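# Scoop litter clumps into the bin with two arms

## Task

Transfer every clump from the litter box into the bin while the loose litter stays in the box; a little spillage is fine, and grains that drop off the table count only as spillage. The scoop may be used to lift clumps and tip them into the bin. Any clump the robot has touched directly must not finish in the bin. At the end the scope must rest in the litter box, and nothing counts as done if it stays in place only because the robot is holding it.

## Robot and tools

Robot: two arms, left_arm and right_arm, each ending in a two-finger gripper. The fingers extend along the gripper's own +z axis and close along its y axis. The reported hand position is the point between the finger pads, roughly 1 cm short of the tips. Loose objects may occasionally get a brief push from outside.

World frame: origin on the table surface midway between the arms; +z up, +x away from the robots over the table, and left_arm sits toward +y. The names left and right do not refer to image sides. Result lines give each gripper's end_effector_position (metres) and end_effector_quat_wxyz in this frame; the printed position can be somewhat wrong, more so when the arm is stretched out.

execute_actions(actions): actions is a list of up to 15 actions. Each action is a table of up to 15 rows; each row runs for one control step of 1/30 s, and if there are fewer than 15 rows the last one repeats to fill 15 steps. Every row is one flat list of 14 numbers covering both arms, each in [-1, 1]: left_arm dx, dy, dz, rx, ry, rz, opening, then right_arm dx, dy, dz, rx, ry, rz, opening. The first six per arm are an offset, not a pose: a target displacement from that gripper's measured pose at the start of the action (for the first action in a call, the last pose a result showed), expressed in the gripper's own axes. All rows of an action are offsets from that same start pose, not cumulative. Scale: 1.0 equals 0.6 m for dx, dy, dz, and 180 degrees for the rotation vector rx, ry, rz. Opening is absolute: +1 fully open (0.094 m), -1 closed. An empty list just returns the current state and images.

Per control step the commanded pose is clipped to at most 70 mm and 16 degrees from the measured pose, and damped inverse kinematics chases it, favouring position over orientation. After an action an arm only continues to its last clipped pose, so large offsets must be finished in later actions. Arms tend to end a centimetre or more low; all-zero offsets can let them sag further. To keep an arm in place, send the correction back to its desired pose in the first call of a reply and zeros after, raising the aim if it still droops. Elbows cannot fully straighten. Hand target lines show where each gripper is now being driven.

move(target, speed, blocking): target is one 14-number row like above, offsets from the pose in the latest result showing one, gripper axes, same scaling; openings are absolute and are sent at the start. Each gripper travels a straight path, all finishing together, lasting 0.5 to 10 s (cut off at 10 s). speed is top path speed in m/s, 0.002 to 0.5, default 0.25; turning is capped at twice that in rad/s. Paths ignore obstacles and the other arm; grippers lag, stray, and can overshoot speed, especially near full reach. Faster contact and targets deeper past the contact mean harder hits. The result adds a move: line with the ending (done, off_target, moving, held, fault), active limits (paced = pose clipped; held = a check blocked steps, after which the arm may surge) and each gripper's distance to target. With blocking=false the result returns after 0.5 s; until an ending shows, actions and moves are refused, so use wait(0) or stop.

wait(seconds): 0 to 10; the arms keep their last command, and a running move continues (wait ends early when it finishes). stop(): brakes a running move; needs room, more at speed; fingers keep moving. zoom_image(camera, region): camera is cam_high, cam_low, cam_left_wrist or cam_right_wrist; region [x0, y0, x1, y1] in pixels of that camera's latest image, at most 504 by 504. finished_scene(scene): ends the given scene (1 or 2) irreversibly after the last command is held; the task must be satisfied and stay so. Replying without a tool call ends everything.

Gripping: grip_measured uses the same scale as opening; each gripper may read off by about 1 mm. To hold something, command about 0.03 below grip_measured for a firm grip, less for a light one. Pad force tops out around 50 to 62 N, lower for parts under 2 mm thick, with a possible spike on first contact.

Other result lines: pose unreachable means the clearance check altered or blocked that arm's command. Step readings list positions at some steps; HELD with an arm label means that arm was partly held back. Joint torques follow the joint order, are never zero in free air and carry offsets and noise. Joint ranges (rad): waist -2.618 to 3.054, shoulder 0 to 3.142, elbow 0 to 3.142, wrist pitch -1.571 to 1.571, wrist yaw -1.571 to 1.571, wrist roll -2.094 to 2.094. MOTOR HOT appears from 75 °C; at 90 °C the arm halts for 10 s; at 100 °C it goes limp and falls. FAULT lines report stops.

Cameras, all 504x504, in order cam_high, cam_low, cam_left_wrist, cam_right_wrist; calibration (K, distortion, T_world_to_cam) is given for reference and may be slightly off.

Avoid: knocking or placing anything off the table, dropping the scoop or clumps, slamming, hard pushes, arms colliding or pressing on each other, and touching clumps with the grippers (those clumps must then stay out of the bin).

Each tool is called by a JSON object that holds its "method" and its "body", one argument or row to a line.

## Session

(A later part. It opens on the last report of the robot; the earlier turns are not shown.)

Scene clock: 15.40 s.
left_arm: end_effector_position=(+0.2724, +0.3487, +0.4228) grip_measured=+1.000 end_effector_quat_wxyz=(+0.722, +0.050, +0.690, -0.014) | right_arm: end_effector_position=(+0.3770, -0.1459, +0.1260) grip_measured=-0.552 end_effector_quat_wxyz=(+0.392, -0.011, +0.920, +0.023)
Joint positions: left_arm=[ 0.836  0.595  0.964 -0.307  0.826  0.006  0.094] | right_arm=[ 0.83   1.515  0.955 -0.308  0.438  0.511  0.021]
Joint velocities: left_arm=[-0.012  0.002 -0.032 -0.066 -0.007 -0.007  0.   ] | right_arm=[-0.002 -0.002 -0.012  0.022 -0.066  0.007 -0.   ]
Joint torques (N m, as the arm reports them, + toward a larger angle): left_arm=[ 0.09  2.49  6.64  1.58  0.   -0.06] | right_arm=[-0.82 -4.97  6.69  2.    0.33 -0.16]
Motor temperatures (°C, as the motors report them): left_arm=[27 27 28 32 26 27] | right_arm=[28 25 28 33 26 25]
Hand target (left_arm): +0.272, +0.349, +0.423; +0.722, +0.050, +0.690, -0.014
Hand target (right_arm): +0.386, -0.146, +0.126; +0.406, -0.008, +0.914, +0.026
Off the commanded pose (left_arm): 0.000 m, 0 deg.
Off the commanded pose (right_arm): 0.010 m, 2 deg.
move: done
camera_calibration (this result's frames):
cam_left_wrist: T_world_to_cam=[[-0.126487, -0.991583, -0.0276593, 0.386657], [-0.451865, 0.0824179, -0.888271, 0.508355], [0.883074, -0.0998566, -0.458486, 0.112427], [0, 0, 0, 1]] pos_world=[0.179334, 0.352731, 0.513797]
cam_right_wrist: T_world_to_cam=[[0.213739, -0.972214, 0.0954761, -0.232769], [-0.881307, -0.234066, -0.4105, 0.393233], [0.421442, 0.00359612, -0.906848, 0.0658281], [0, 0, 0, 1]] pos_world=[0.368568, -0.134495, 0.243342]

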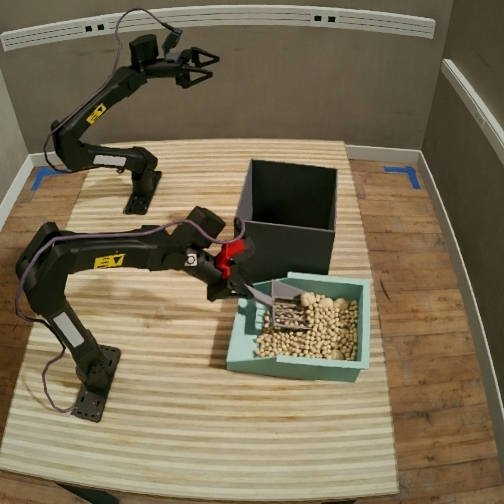

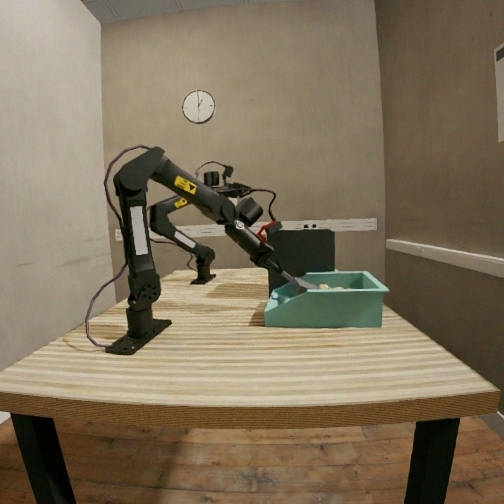

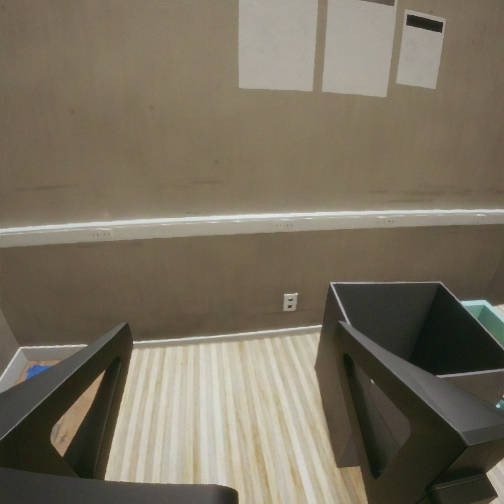

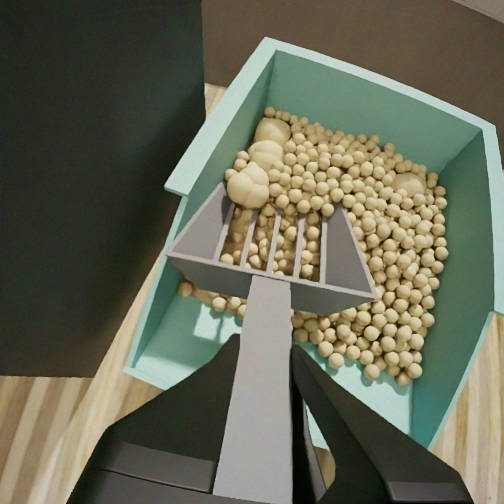

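{"method": "move", "body": {
  "target": [0,0,0,0,0,0,1,-0.07,-0.008,0.1,0,0,0,-0.7],
  "speed": 0.05
}}

{"method": "move", "body": {
  "target": [0,0,0,0,0,0,1,-0.04,-0.005,0.06,0,-0.04,0,-0.7],
  "speed": 0.05
}}

Scene clock: 17.33 s.
left_arm: end_effector_position=(+0.2724, +0.3487, +0.4228) grip_measured=+1.000 end_effector_quat_wxyz=(+0.722, +0.050, +0.690, -0.014) | right_arm: end_effector_position=(+0.4396, -0.1517, +0.1178) grip_measured=-0.553 end_effector_quat_wxyz=(+0.395, -0.008, +0.918, +0.011)
Joint positions: left_arm=[ 0.836  0.595  0.964 -0.307  0.826  0.006  0.094] | right_arm=[ 0.709  1.705  1.108 -0.237  0.382  0.409  0.021]
Joint velocities: left_arm=[ 0.002  0.002  0.002 -0.051 -0.066 -0.037  0.   ] | right_arm=[-0.002 -0.007  0.002  0.037  0.022  0.007  0.002]
Joint torques (N m, as the arm reports them, + toward a larger angle): left_arm=[-0.05  2.46  6.73  1.57 -0.04 -0.02] | right_arm=[-0.98 -5.11 10.45  1.59 -0.16 -0.12]
Motor temperatures (°C, as the motors report them): left_arm=[27 27 28 32 26 27] | right_arm=[28 25 29 33 26 25]
Hand target (left_arm): +0.272, +0.349, +0.423; +0.722, +0.050, +0.690, -0.014
Hand target (right_arm): +0.449, -0.147, +0.114; +0.392, -0.010, +0.920, +0.023
Off the commanded pose (left_arm): 0.000 m, 0 deg.
Off the commanded pose (right_arm): 0.011 m, 1 deg.
move: off_target (right_arm)
camera_calibration (this result's frames):
cam_left_wrist: T_world_to_cam=[[-0.126487, -0.991583, -0.0276593, 0.386657], [-0.451865, 0.0824179, -0.888271, 0.508355], [0.883074, -0.0998566, -0.458486, 0.112427], [0, 0, 0, 1]] pos_world=[0.179334, 0.352731, 0.513797]
cam_right_wrist: T_world_to_cam=[[0.199247, -0.973088, 0.115758, -0.247123], [-0.881655, -0.229571, -0.41229, 0.444773], [0.427769, -0.0199114, -0.903669, 0.0253005], [0, 0, 0, 1]] pos_world=[0.430552, -0.137862, 0.234845]

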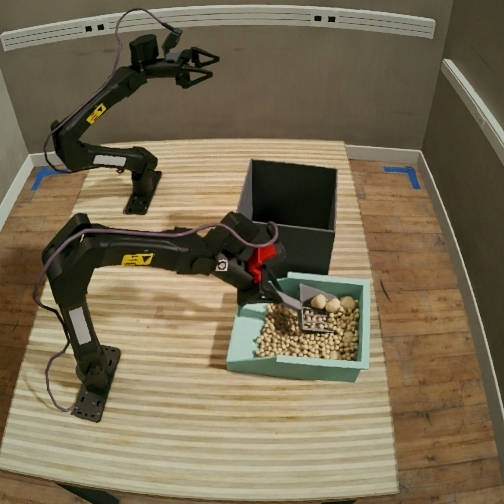

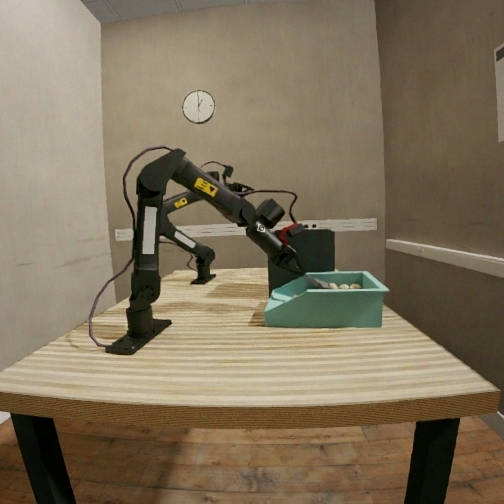

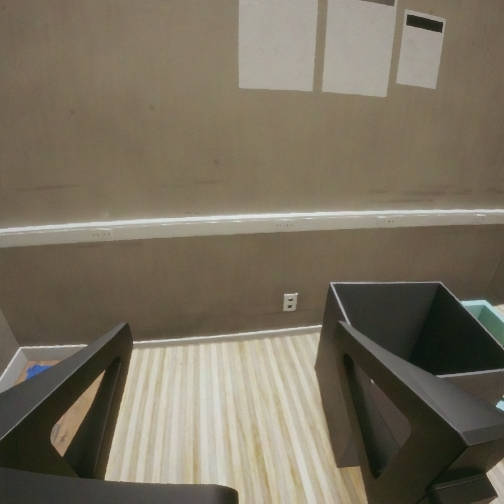

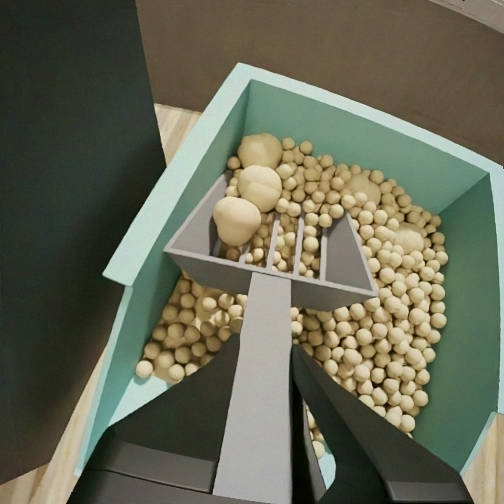

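Scene clock: 18.93 s.
left_arm: end_effector_position=(+0.2724, +0.3487, +0.4228) grip_measured=+1.000 end_effector_quat_wxyz=(+0.722, +0.050, +0.690, -0.014) | right_arm: end_effector_position=(+0.4665, -0.1502, +0.1114) grip_measured=-0.553 end_effector_quat_wxyz=(+0.430, -0.008, +0.903, +0.010)
Joint positions: left_arm=[ 0.836  0.595  0.964 -0.307  0.826  0.006  0.094] | right_arm=[ 0.686  1.778  1.108 -0.082  0.395  0.36   0.021]
Joint velocities: left_arm=[ 0.007 -0.017 -0.007  0.037 -0.022  0.037  0.   ] | right_arm=[-0.017 -0.017  0.002 -0.007 -0.11   0.037  0.   ]
Joint torques (N m, as the arm reports them, + toward a larger angle): left_arm=[-0.14  2.43  6.68  1.57  0.02 -0.03] | right_arm=[-1.56 -6.16  7.    2.38  0.14 -0.3 ]
Motor temperatures (°C, as the motors report them): left_arm=[27 27 28 32 26 27] | right_arm=[28 26 29 34 26 25]
Hand target (left_arm): +0.272, +0.349, +0.423; +0.722, +0.050, +0.690, -0.014
Hand target (right_arm): +0.481, -0.154, +0.111; +0.450, -0.006, +0.893, +0.011
Off the commanded pose (left_arm): 0.000 m, 0 deg.
Off the commanded pose (right_arm): 0.016 m, 3 deg.
move: off_target (right_arm)
camera_calibration (this result's frames):
cam_left_wrist: T_world_to_cam=[[-0.126487, -0.991583, -0.0276593, 0.386657], [-0.451865, 0.0824179, -0.888271, 0.508355], [0.883074, -0.0998566, -0.458486, 0.112427], [0, 0, 0, 1]] pos_world=[0.179334, 0.352731, 0.513797]
cam_right_wrist: T_world_to_cam=[[0.189418, -0.973087, 0.131238, -0.247393], [-0.848307, -0.229486, -0.477191, 0.457896], [0.494465, -0.0209415, -0.868945, -0.0270573], [0, 0, 0, 1]] pos_world=[0.448676, -0.13622, 0.22746]

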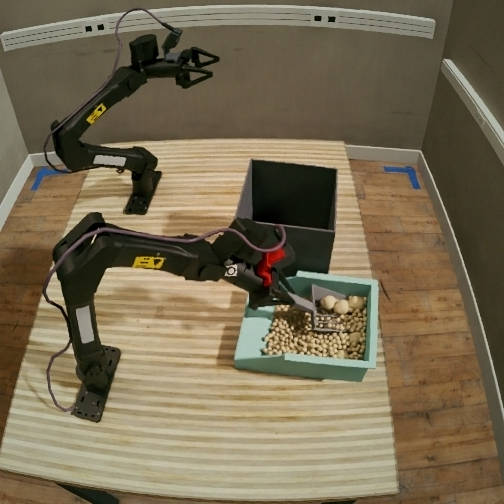

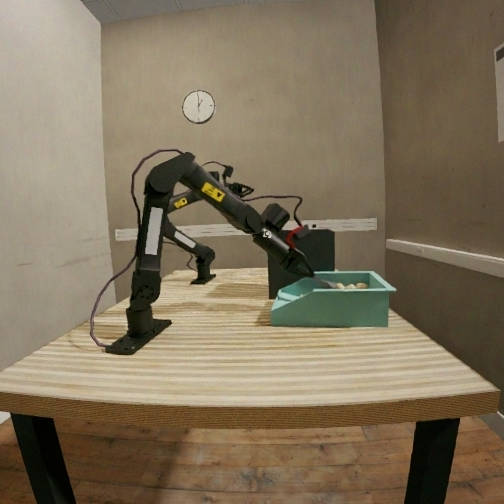

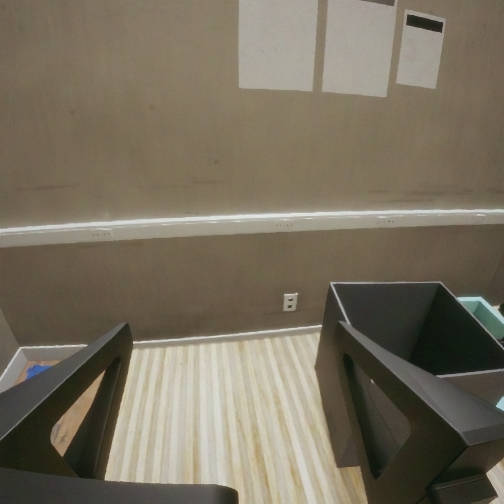

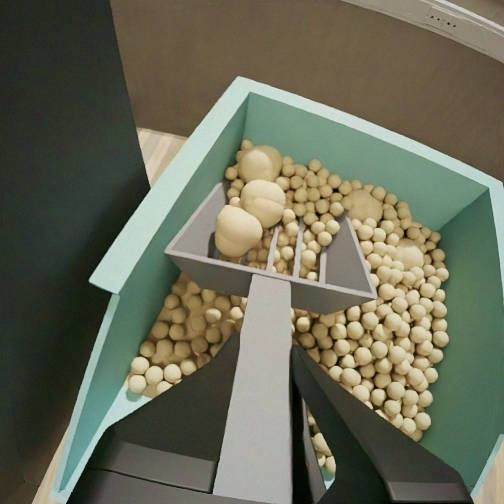

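Box slid. Tilt up.

{"method": "move", "body": {
  "target": [0,0,0,0,0,0,1,-0.06,-0.01,-0.02,0,-0.17,0,-0.7],
  "speed": 0.08
}}

{"method": "move", "body": {
  "target": [0,0,0,0,0,0,1,-0.33,-0.05,-0.22,0,-0.03,0,-0.7],
  "speed": 0.15
}}

Scene clock: 23.10 s.
left_arm: end_effector_position=(+0.2724, +0.3487, +0.4228) grip_measured=+1.000 end_effector_quat_wxyz=(+0.722, +0.050, +0.690, -0.014) | right_arm: end_effector_position=(+0.4764, -0.1563, +0.1344) grip_measured=-0.553 end_effector_quat_wxyz=(+0.628, -0.014, +0.778, +0.011)
Joint positions: left_arm=[ 0.836  0.595  0.964 -0.307  0.826  0.006  0.094] | right_arm=[0.706 1.833 0.773 0.814 0.523 0.125 0.021]
Joint velocities: left_arm=[-0.022 -0.017 -0.007  0.037  0.007  0.081  0.   ] | right_arm=[-0.027  0.027 -0.007  0.037 -0.007  0.051  0.001]
Joint torques (N m, as the arm reports them, + toward a larger angle): left_arm=[ 0.09  2.42  6.61  1.56  0.02 -0.01] | right_arm=[ 0.09 -7.04  6.27  2.55  0.25 -0.14]
Motor temperatures (°C, as the motors report them): left_arm=[27 27 29 32 26 27] | right_arm=[28 26 29 36 26 25]
Hand target (left_arm): +0.272, +0.349, +0.423; +0.722, +0.050, +0.690, -0.014
Hand target (right_arm): +0.479, -0.157, +0.147; +0.650, -0.004, +0.760, +0.017
Off the commanded pose (left_arm): 0.000 m, 0 deg.
Off the commanded pose (right_arm): 0.013 m, 4 deg.
move: off_target (right_arm)
camera_calibration (this result's frames):
cam_left_wrist: T_world_to_cam=[[-0.126487, -0.991583, -0.0276593, 0.386657], [-0.451865, 0.0824179, -0.888271, 0.508355], [0.883074, -0.0998566, -0.458486, 0.112427], [0, 0, 0, 1]] pos_world=[0.179334, 0.352731, 0.513797]
cam_right_wrist: T_world_to_cam=[[0.119091, -0.972134, 0.201921, -0.23411], [-0.537953, -0.234108, -0.809815, 0.371994], [0.83452, -0.012182, -0.550843, -0.215461], [0, 0, 0, 1]] pos_world=[0.407802, -0.143124, 0.229833]

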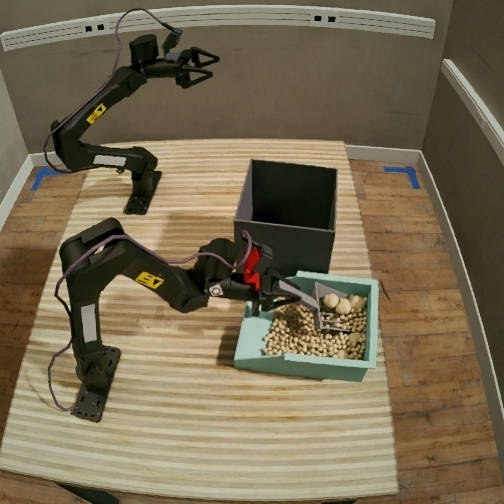

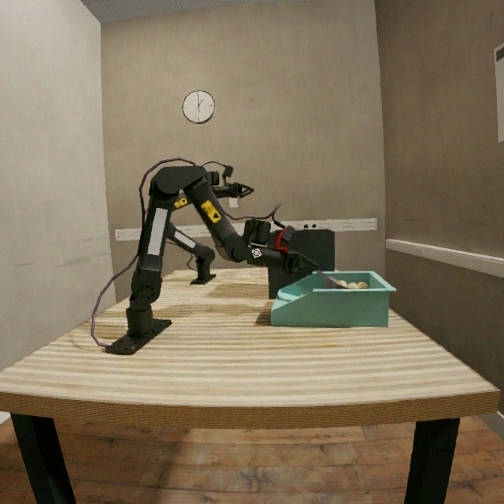

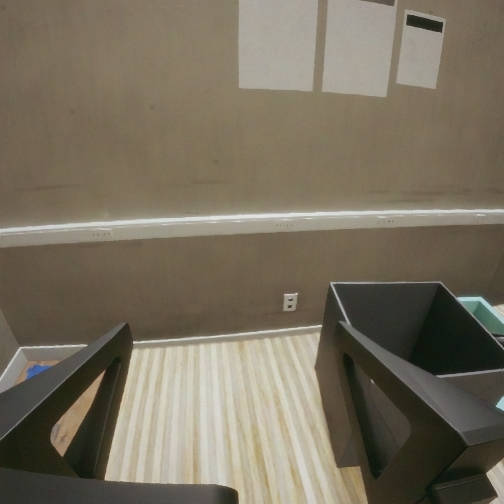

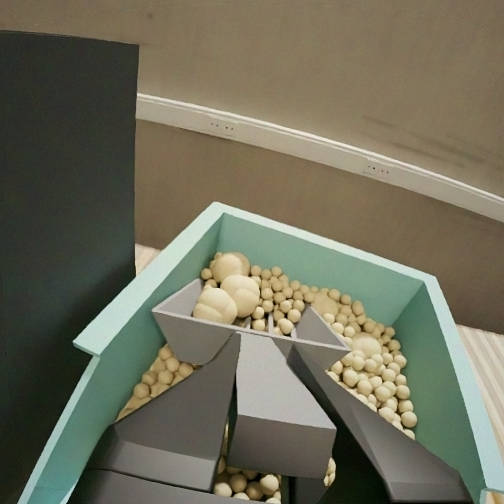

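Scene clock: 25.37 s.
left_arm: end_effector_position=(+0.2724, +0.3487, +0.4228) grip_measured=+1.000 end_effector_quat_wxyz=(+0.722, +0.050, +0.690, -0.014) | right_arm: end_effector_position=(+0.3971, -0.1878, +0.3365) grip_measured=-0.553 end_effector_quat_wxyz=(+0.651, -0.018, +0.759, +0.006)
Joint positions: left_arm=[ 0.836  0.595  0.964 -0.307  0.826  0.006  0.094] | right_arm=[0.781 1.197 1.007 0.003 0.607 0.093 0.021]
Joint velocities: left_arm=[ 0.007  0.012 -0.012 -0.022 -0.037 -0.007  0.   ] | right_arm=[-0.012 -0.017 -0.007  0.007  0.11   0.066  0.001]
Joint torques (N m, as the arm reports them, + toward a larger angle): left_arm=[ 0.05  2.52  6.72  1.55  0.02 -0.03] | right_arm=[ 0.89 -5.2  11.13  1.77  0.27 -0.11]
Motor temperatures (°C, as the motors report them): left_arm=[27 27 29 32 26 27] | right_arm=[28 26 29 36 26 25]
Hand target (left_arm): +0.272, +0.349, +0.423; +0.722, +0.050, +0.690, -0.014
Hand target (right_arm): +0.392, -0.187, +0.356; +0.664, -0.014, +0.748, +0.013
Off the commanded pose (left_arm): 0.000 m, 0 deg.
Off the commanded pose (right_arm): 0.021 m, 2 deg.
move: off_target (right_arm)
camera_calibration (this result's frames):
cam_left_wrist: T_world_to_cam=[[-0.126487, -0.991583, -0.0276593, 0.386657], [-0.451865, 0.0824179, -0.888271, 0.508355], [0.883074, -0.0998566, -0.458486, 0.112427], [0, 0, 0, 1]] pos_world=[0.179334, 0.352731, 0.513797]
cam_right_wrist: T_world_to_cam=[[0.104856, -0.969652, 0.220861, -0.296301], [-0.48989, -0.243633, -0.837049, 0.473909], [0.865455, -0.0204283, -0.500569, -0.0692053], [0, 0, 0, 1]] pos_world=[0.323126, -0.173263, 0.427484]

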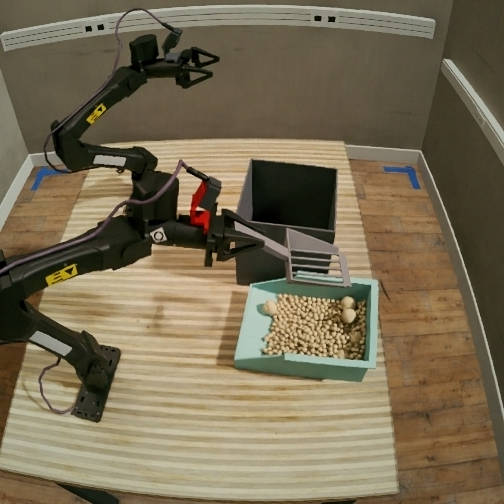

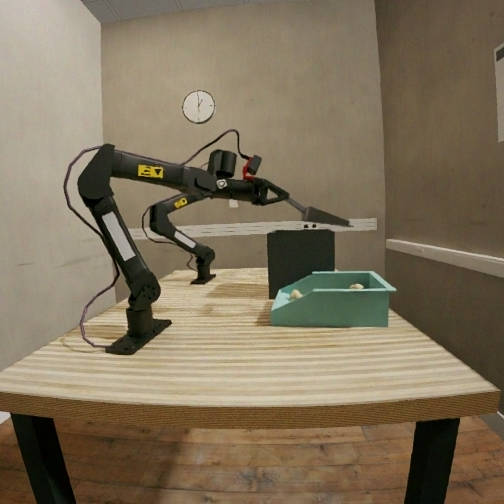

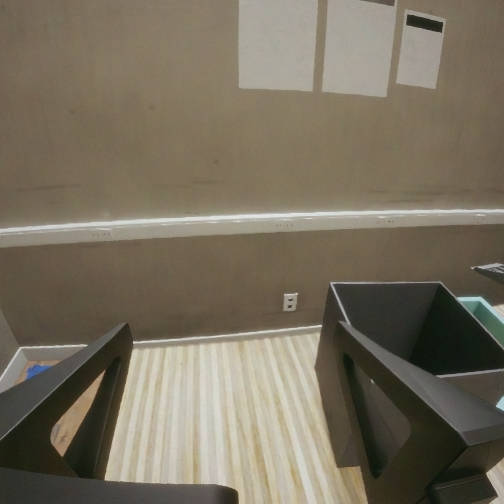

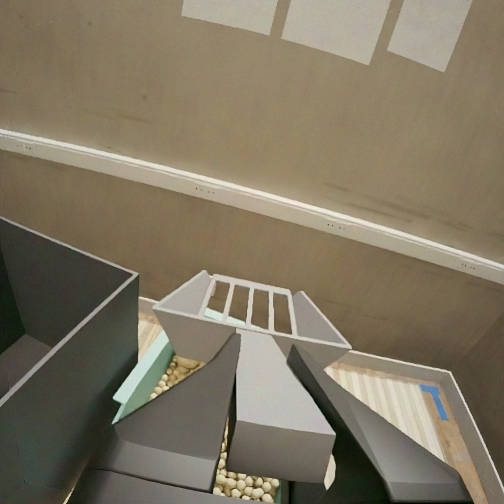

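{"method": "move", "body": {
  "target": [0,0,0,0,0,0,1,0.24,0.065,-0.21,0,0.14,0,-0.7],
  "speed": 0.2
}}

Scene clock: 27.47 s.
left_arm: end_effector_position=(+0.2724, +0.3487, +0.4228) grip_measured=+1.000 end_effector_quat_wxyz=(+0.722, +0.050, +0.690, -0.014) | right_arm: end_effector_position=(+0.2490, -0.1599, +0.2127) grip_measured=-0.553 end_effector_quat_wxyz=(+0.470, -0.020, +0.882, +0.008)
Joint positions: left_arm=[ 0.836  0.595  0.964 -0.307  0.826  0.006  0.094] | right_arm=[ 1.297  1.106  0.932 -0.827  0.845  0.856  0.021]
Joint velocities: left_arm=[-0.007  0.002  0.022  0.007  0.037 -0.007  0.   ] | right_arm=[ 0.002 -0.012  0.002 -0.007  0.037  0.007  0.   ]
Joint torques (N m, as the arm reports them, + toward a larger angle): left_arm=[ 0.06  2.4   6.77  1.61  0.01 -0.05] | right_arm=[ 0.73 -0.93  9.06  0.99  0.68  0.08]
Motor temperatures (°C, as the motors report them): left_arm=[27 27 29 33 26 27] | right_arm=[28 26 29 36 26 25]
Hand target (left_arm): +0.272, +0.349, +0.423; +0.722, +0.050, +0.690, -0.014
Hand target (right_arm): +0.249, -0.158, +0.214; +0.474, -0.020, +0.880, -0.001
Off the commanded pose (left_arm): 0.000 m, 0 deg.
Off the commanded pose (right_arm): 0.004 m, 1 deg.
move: done
camera_calibration (this result's frames):
cam_left_wrist: T_world_to_cam=[[-0.126487, -0.991583, -0.0276593, 0.386657], [-0.451865, 0.0824179, -0.888271, 0.508355], [0.883074, -0.0998566, -0.458486, 0.112427], [0, 0, 0, 1]] pos_world=[0.179334, 0.352731, 0.513797]
cam_right_wrist: T_world_to_cam=[[0.194455, -0.967558, 0.161305, -0.235714], [-0.797479, -0.25169, -0.548342, 0.318424], [0.571152, -0.02201, -0.820549, 0.138707], [0, 0, 0, 1]] pos_world=[0.22055, -0.14487, 0.326443]

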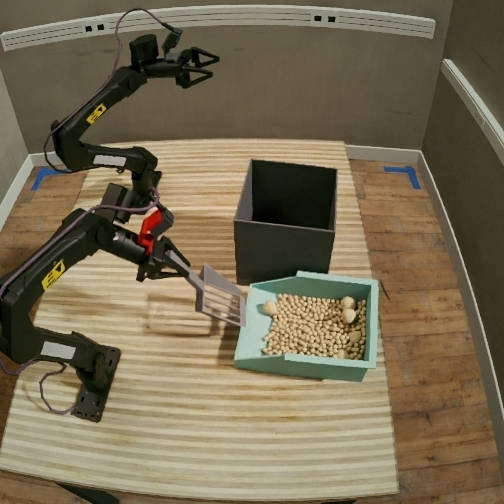

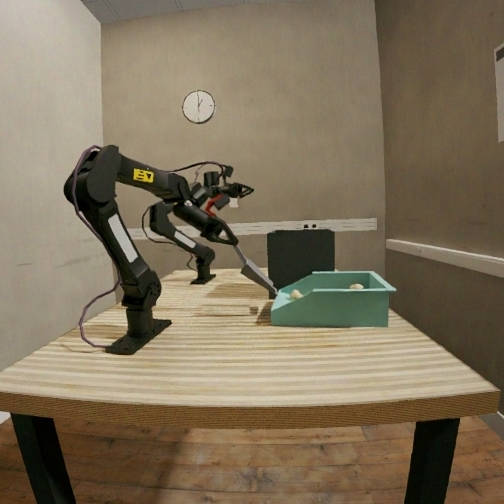

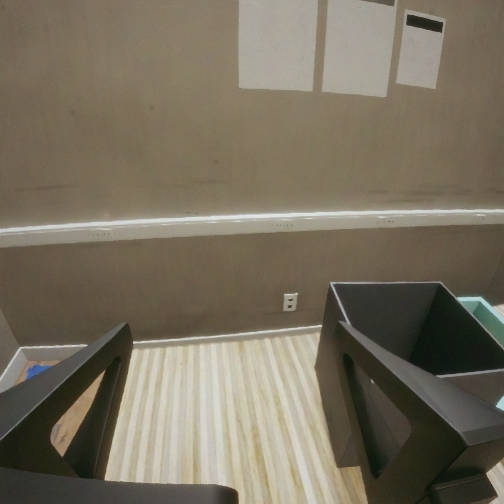

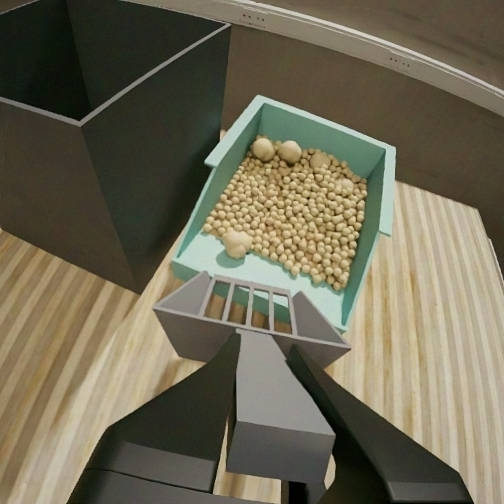

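{"method": "move", "body": {
  "target": [0,0,0,0,0,0,1,-0.03,0.02,0.05,0,0,0,-0.7],
  "speed": 0.07
}}

{"method": "move", "body": {
  "target": [0,0,0,0,0,0,1,0.02,0,0.13,0,-0.03,0,-0.7],
  "speed": 0.05
}}

{"method": "move", "body": {
  "target": [0,0,0,0,0,0,1,0,0,0.12,0,-0.02,0,-0.7],
  "speed": 0.05
}}

Scene clock: 28.77 s.
left_arm: end_effector_position=(+0.2724, +0.3487, +0.4228) grip_measured=+1.000 end_effector_quat_wxyz=(+0.722, +0.050, +0.690, -0.014) | right_arm: end_effector_position=(+0.2762, -0.1482, +0.2012) grip_measured=-0.553 end_effector_quat_wxyz=(+0.460, -0.027, +0.887, +0.005)
Joint positions: left_arm=[ 0.836  0.595  0.964 -0.307  0.826  0.006  0.094] | right_arm=[ 1.192  1.184  0.932 -0.679  0.768  0.731  0.021]
Joint velocities: left_arm=[ 0.012  0.002 -0.007  0.022 -0.125  0.007  0.   ] | right_arm=[-0.007 -0.002 -0.012  0.051 -0.022 -0.037 -0.   ]
Joint torques (N m, as the arm reports them, + toward a larger angle): left_arm=[-0.03  2.44  6.74  1.58 -0.03 -0.03] | right_arm=[-0.89 -2.28 10.33  1.35  0.4  -0.07]
Motor temperatures (°C, as the motors report them): left_arm=[27 27 29 33 26 27] | right_arm=[28 26 29 36 26 25]
Hand target (left_arm): +0.272, +0.349, +0.423; +0.722, +0.050, +0.690, -0.014
Hand target (right_arm): +0.283, -0.146, +0.210; +0.469, -0.020, +0.883, +0.007
Off the commanded pose (left_arm): 0.000 m, 0 deg.
Off the commanded pose (right_arm): 0.012 m, 2 deg.
move: off_target (right_arm)
camera_calibration (this result's frames):
cam_left_wrist: T_world_to_cam=[[-0.126487, -0.991583, -0.0276593, 0.386657], [-0.451865, 0.0824179, -0.888271, 0.508355], [0.883074, -0.0998566, -0.458486, 0.112427], [0, 0, 0, 1]] pos_world=[0.179334, 0.352731, 0.513797]
cam_right_wrist: T_world_to_cam=[[0.207814, -0.963524, 0.168626, -0.23241], [-0.806572, -0.266323, -0.527743, 0.332925], [0.553402, -0.0263362, -0.832498, 0.120624], [0, 0, 0, 1]] pos_world=[0.250073, -0.13209, 0.315308]

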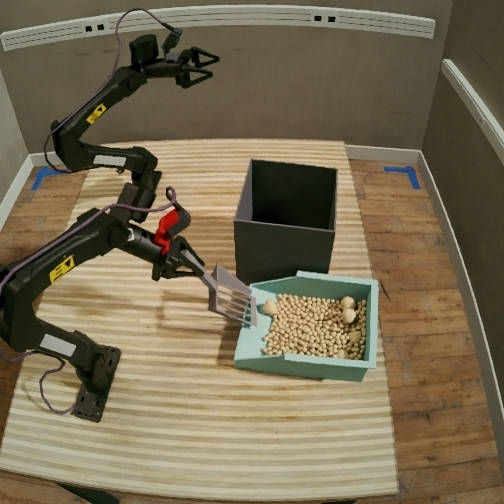

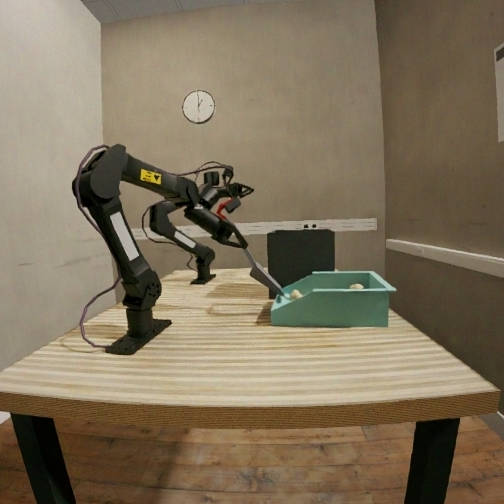

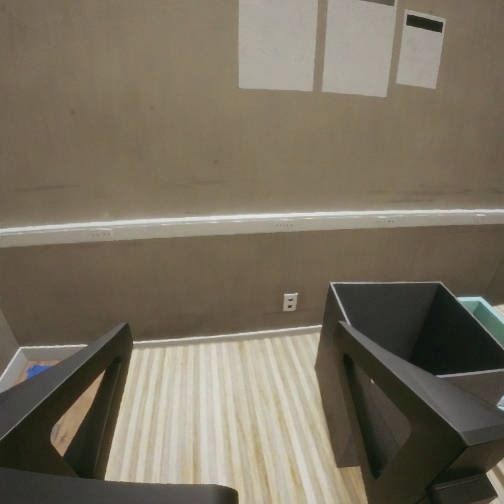

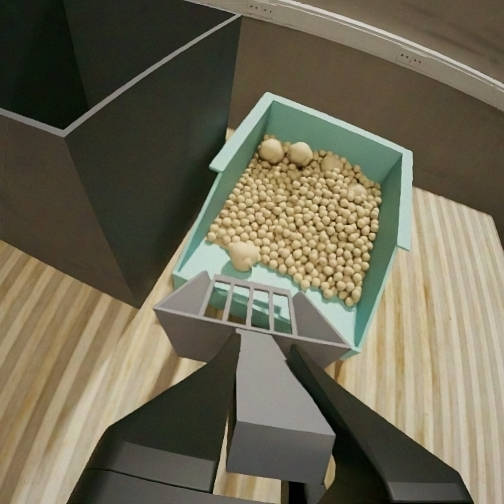

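Scene clock: 30.70 s.
left_arm: end_effector_position=(+0.2724, +0.3487, +0.4228) grip_measured=+1.000 end_effector_quat_wxyz=(+0.722, +0.050, +0.690, -0.014) | right_arm: end_effector_position=(+0.3312, -0.1415, +0.1593) grip_measured=-0.553 end_effector_quat_wxyz=(+0.510, -0.019, +0.860, +0.020)
Joint positions: left_arm=[ 0.836  0.595  0.964 -0.307  0.826  0.006  0.094] | right_arm=[ 1.038  1.3    0.721 -0.107  0.715  0.51   0.021]
Joint velocities: left_arm=[ 0.012 -0.002  0.017 -0.051  0.007 -0.007  0.   ] | right_arm=[-0.012  0.012 -0.017 -0.022  0.007 -0.022  0.   ]
Joint torques (N m, as the arm reports them, + toward a larger angle): left_arm=[ 0.02  2.53  6.85  1.6  -0.02 -0.03] | right_arm=[-1.12 -2.85  5.98  1.51  0.27 -0.05]
Motor temperatures (°C, as the motors report them): left_arm=[27 27 29 33 26 27] | right_arm=[28 26 29 36 26 25]
Hand target (left_arm): +0.272, +0.349, +0.423; +0.722, +0.050, +0.690, -0.014
Hand target (right_arm): +0.331, -0.147, +0.146; +0.500, -0.026, +0.866, +0.007
Off the commanded pose (left_arm): 0.000 m, 0 deg.
Off the commanded pose (right_arm): 0.014 m, 2 deg.
move: off_target (right_arm)
camera_calibration (this result's frames):
cam_left_wrist: T_world_to_cam=[[-0.126487, -0.991583, -0.0276593, 0.386657], [-0.451865, 0.0824179, -0.888271, 0.508355], [0.883074, -0.0998566, -0.458486, 0.112427], [0, 0, 0, 1]] pos_world=[0.179334, 0.352731, 0.513797]
cam_right_wrist: T_world_to_cam=[[0.189691, -0.969549, 0.154893, -0.222975], [-0.740726, -0.244865, -0.625593, 0.353797], [0.644471, 0.00393581, -0.764618, 0.0187758], [0, 0, 0, 1]] pos_world=[0.292262, -0.129627, 0.270227]

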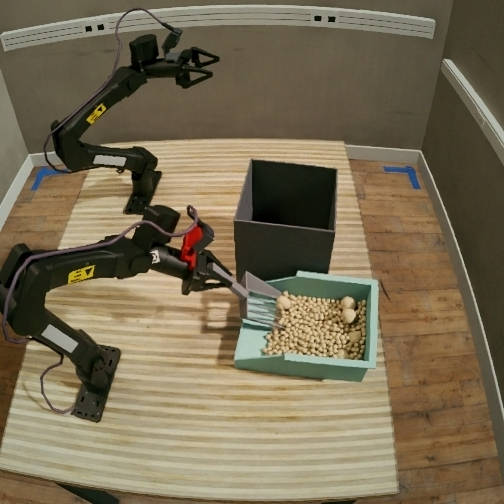

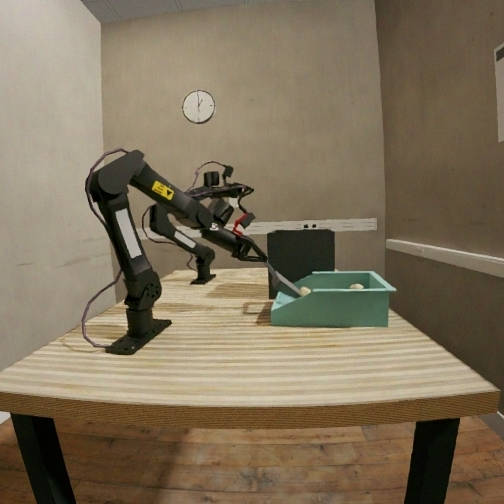

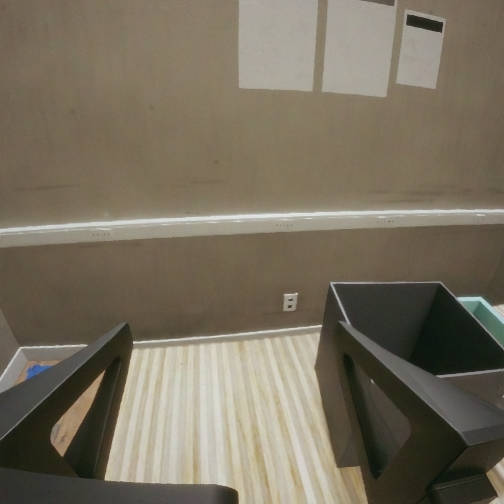

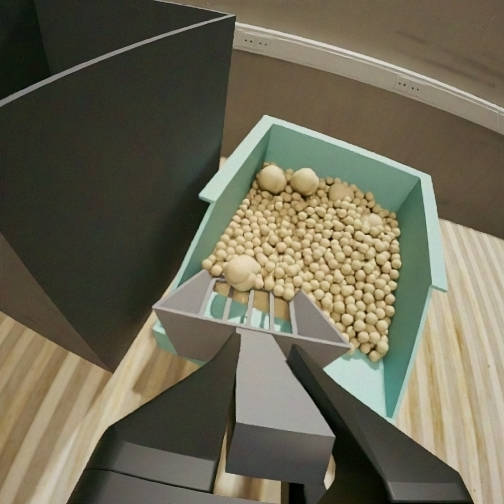

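Scene clock: 32.47 s.
left_arm: end_effector_position=(+0.2724, +0.3487, +0.4228) grip_measured=+1.000 end_effector_quat_wxyz=(+0.722, +0.050, +0.690, -0.014) | right_arm: end_effector_position=(+0.3942, -0.1415, +0.1442) grip_measured=-0.554 end_effector_quat_wxyz=(+0.555, +0.001, +0.831, +0.013)
Joint positions: left_arm=[ 0.836  0.595  0.964 -0.307  0.826  0.006  0.094] | right_arm=[0.899 1.528 0.721 0.294 0.676 0.362 0.021]
Joint velocities: left_arm=[ 0.002 -0.002 -0.012 -0.051  0.037  0.051  0.   ] | right_arm=[-0.012 -0.002 -0.017  0.051 -0.037 -0.037  0.   ]
Joint torques (N m, as the arm reports them, + toward a larger angle): left_arm=[ 0.09  2.39  6.77  1.58  0.02 -0.04] | right_arm=[-0.83 -3.89  5.58  1.73 -0.35  0.02]
Motor temperatures (°C, as the motors report them): left_arm=[27 27 29 33 26 27] | right_arm=[28 26 29 36 26 25]
Hand target (left_arm): +0.272, +0.349, +0.423; +0.722, +0.050, +0.690, -0.014
Hand target (right_arm): +0.392, -0.138, +0.125; +0.536, -0.017, +0.844, +0.021
Off the commanded pose (left_arm): 0.000 m, 0 deg.
Off the commanded pose (right_arm): 0.020 m, 3 deg.
move: off_target (right_arm)
camera_calibration (this result's frames):
cam_left_wrist: T_world_to_cam=[[-0.126487, -0.991583, -0.0276593, 0.386657], [-0.451865, 0.0824179, -0.888271, 0.508355], [0.883074, -0.0998566, -0.458486, 0.112427], [0, 0, 0, 1]] pos_world=[0.179334, 0.352731, 0.513797]
cam_right_wrist: T_world_to_cam=[[0.131528, -0.977891, 0.16257, -0.211937], [-0.679806, -0.208335, -0.703179, 0.383415], [0.721502, -0.0180284, -0.692178, -0.077225], [0, 0, 0, 1]] pos_world=[0.344242, -0.128765, 0.250611]

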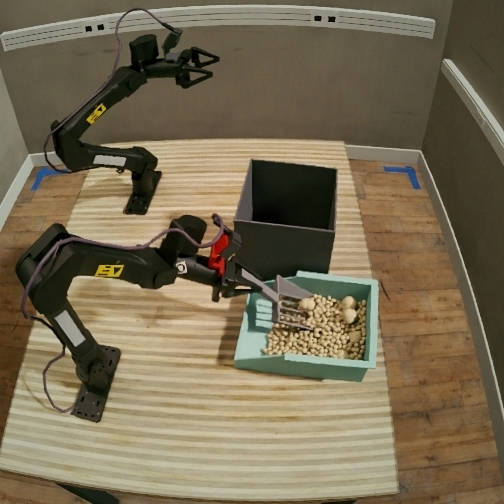

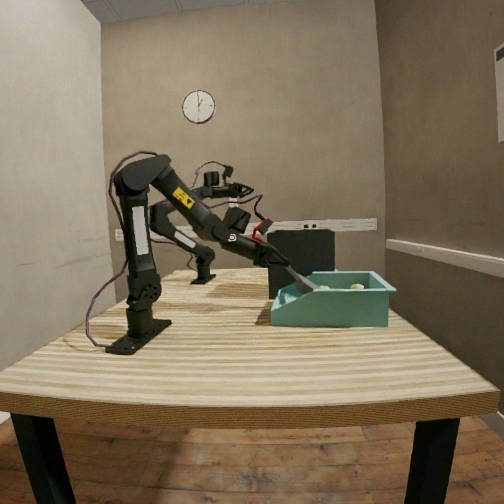

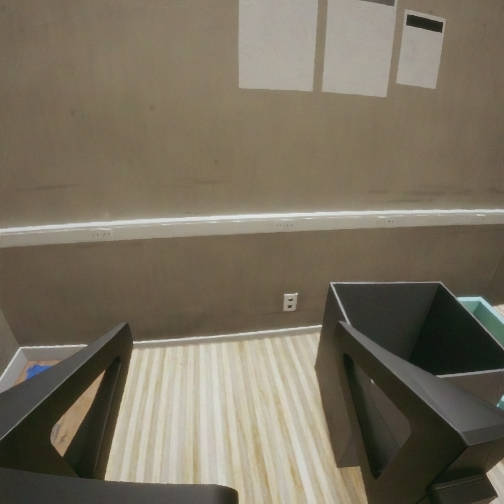

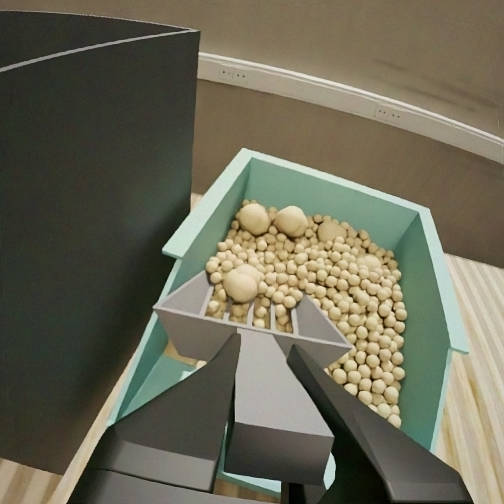

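Loosen the grip a little and re-pivot.

{"method": "move", "body": {
  "target": [0,0,0,0,0,0,1,0.05,-0.015,0,0,0.09,0,-0.56],
  "speed": 0.06
}}

Scene clock: 35.40 s.
left_arm: end_effector_position=(+0.2724, +0.3487, +0.4228) grip_measured=+1.000 end_effector_quat_wxyz=(+0.722, +0.050, +0.690, -0.014) | right_arm: end_effector_position=(+0.3869, -0.1450, +0.1284) grip_measured=-0.550 end_effector_quat_wxyz=(+0.464, -0.000, +0.886, +0.016)
Joint positions: left_arm=[ 0.836  0.595  0.964 -0.307  0.826  0.006  0.094] | right_arm=[ 0.86   1.517  0.845 -0.059  0.552  0.474  0.021]
Joint velocities: left_arm=[ 0.002 -0.007 -0.007  0.022 -0.022  0.037  0.   ] | right_arm=[ 0.002  0.002  0.012 -0.007 -0.037 -0.037 -0.   ]
Joint torques (N m, as the arm reports them, + toward a larger angle): left_arm=[-0.01  2.36  6.68  1.55  0.   -0.03] | right_arm=[-1.17 -5.27  8.97  0.84 -0.14  0.18]
Motor temperatures (°C, as the motors report them): left_arm=[27 27 29 33 26 27] | right_arm=[28 26 29 35 26 25]
Hand target (left_arm): +0.272, +0.349, +0.423; +0.722, +0.050, +0.690, -0.014
Hand target (right_arm): +0.383, -0.151, +0.117; +0.435, -0.001, +0.901, +0.010
Off the commanded pose (left_arm): 0.000 m, 0 deg.
Off the commanded pose (right_arm): 0.014 m, 4 deg.
move: off_target (right_arm)
camera_calibration (this result's frames):
cam_left_wrist: T_world_to_cam=[[-0.126487, -0.991583, -0.0276593, 0.386657], [-0.451865, 0.0824179, -0.888271, 0.508355], [0.883074, -0.0998566, -0.458486, 0.112427], [0, 0, 0, 1]] pos_world=[0.179334, 0.352731, 0.513797]
cam_right_wrist: T_world_to_cam=[[0.170209, -0.977222, 0.126751, -0.222146], [-0.811086, -0.211983, -0.545163, 0.396539], [0.559614, -0.0100145, -0.828693, -0.00165104], [0, 0, 0, 1]] pos_world=[0.360363, -0.133043, 0.242968]

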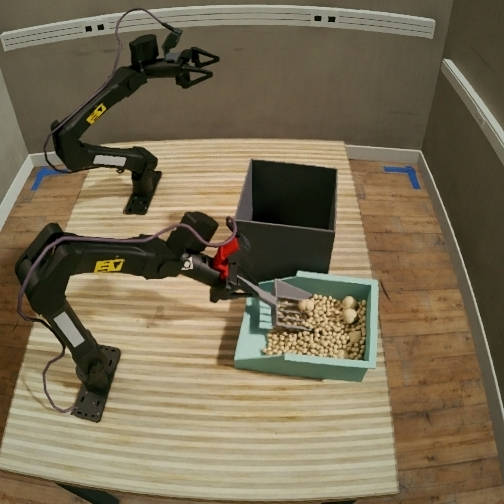

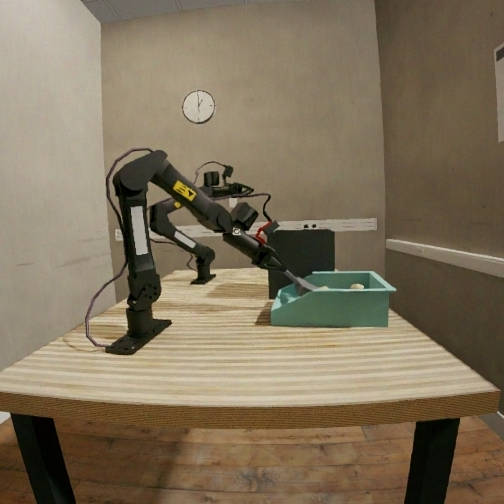

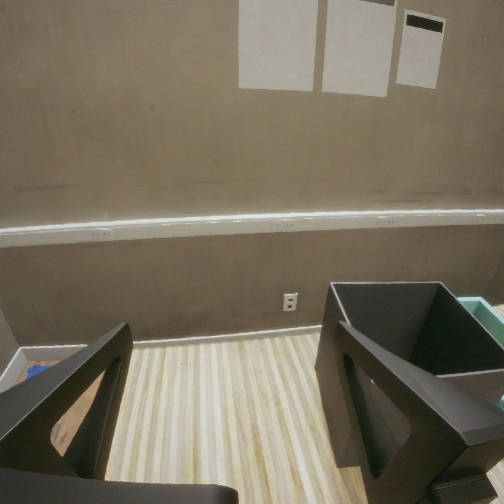

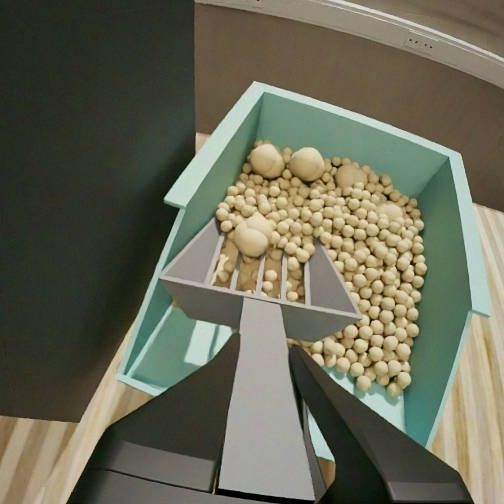

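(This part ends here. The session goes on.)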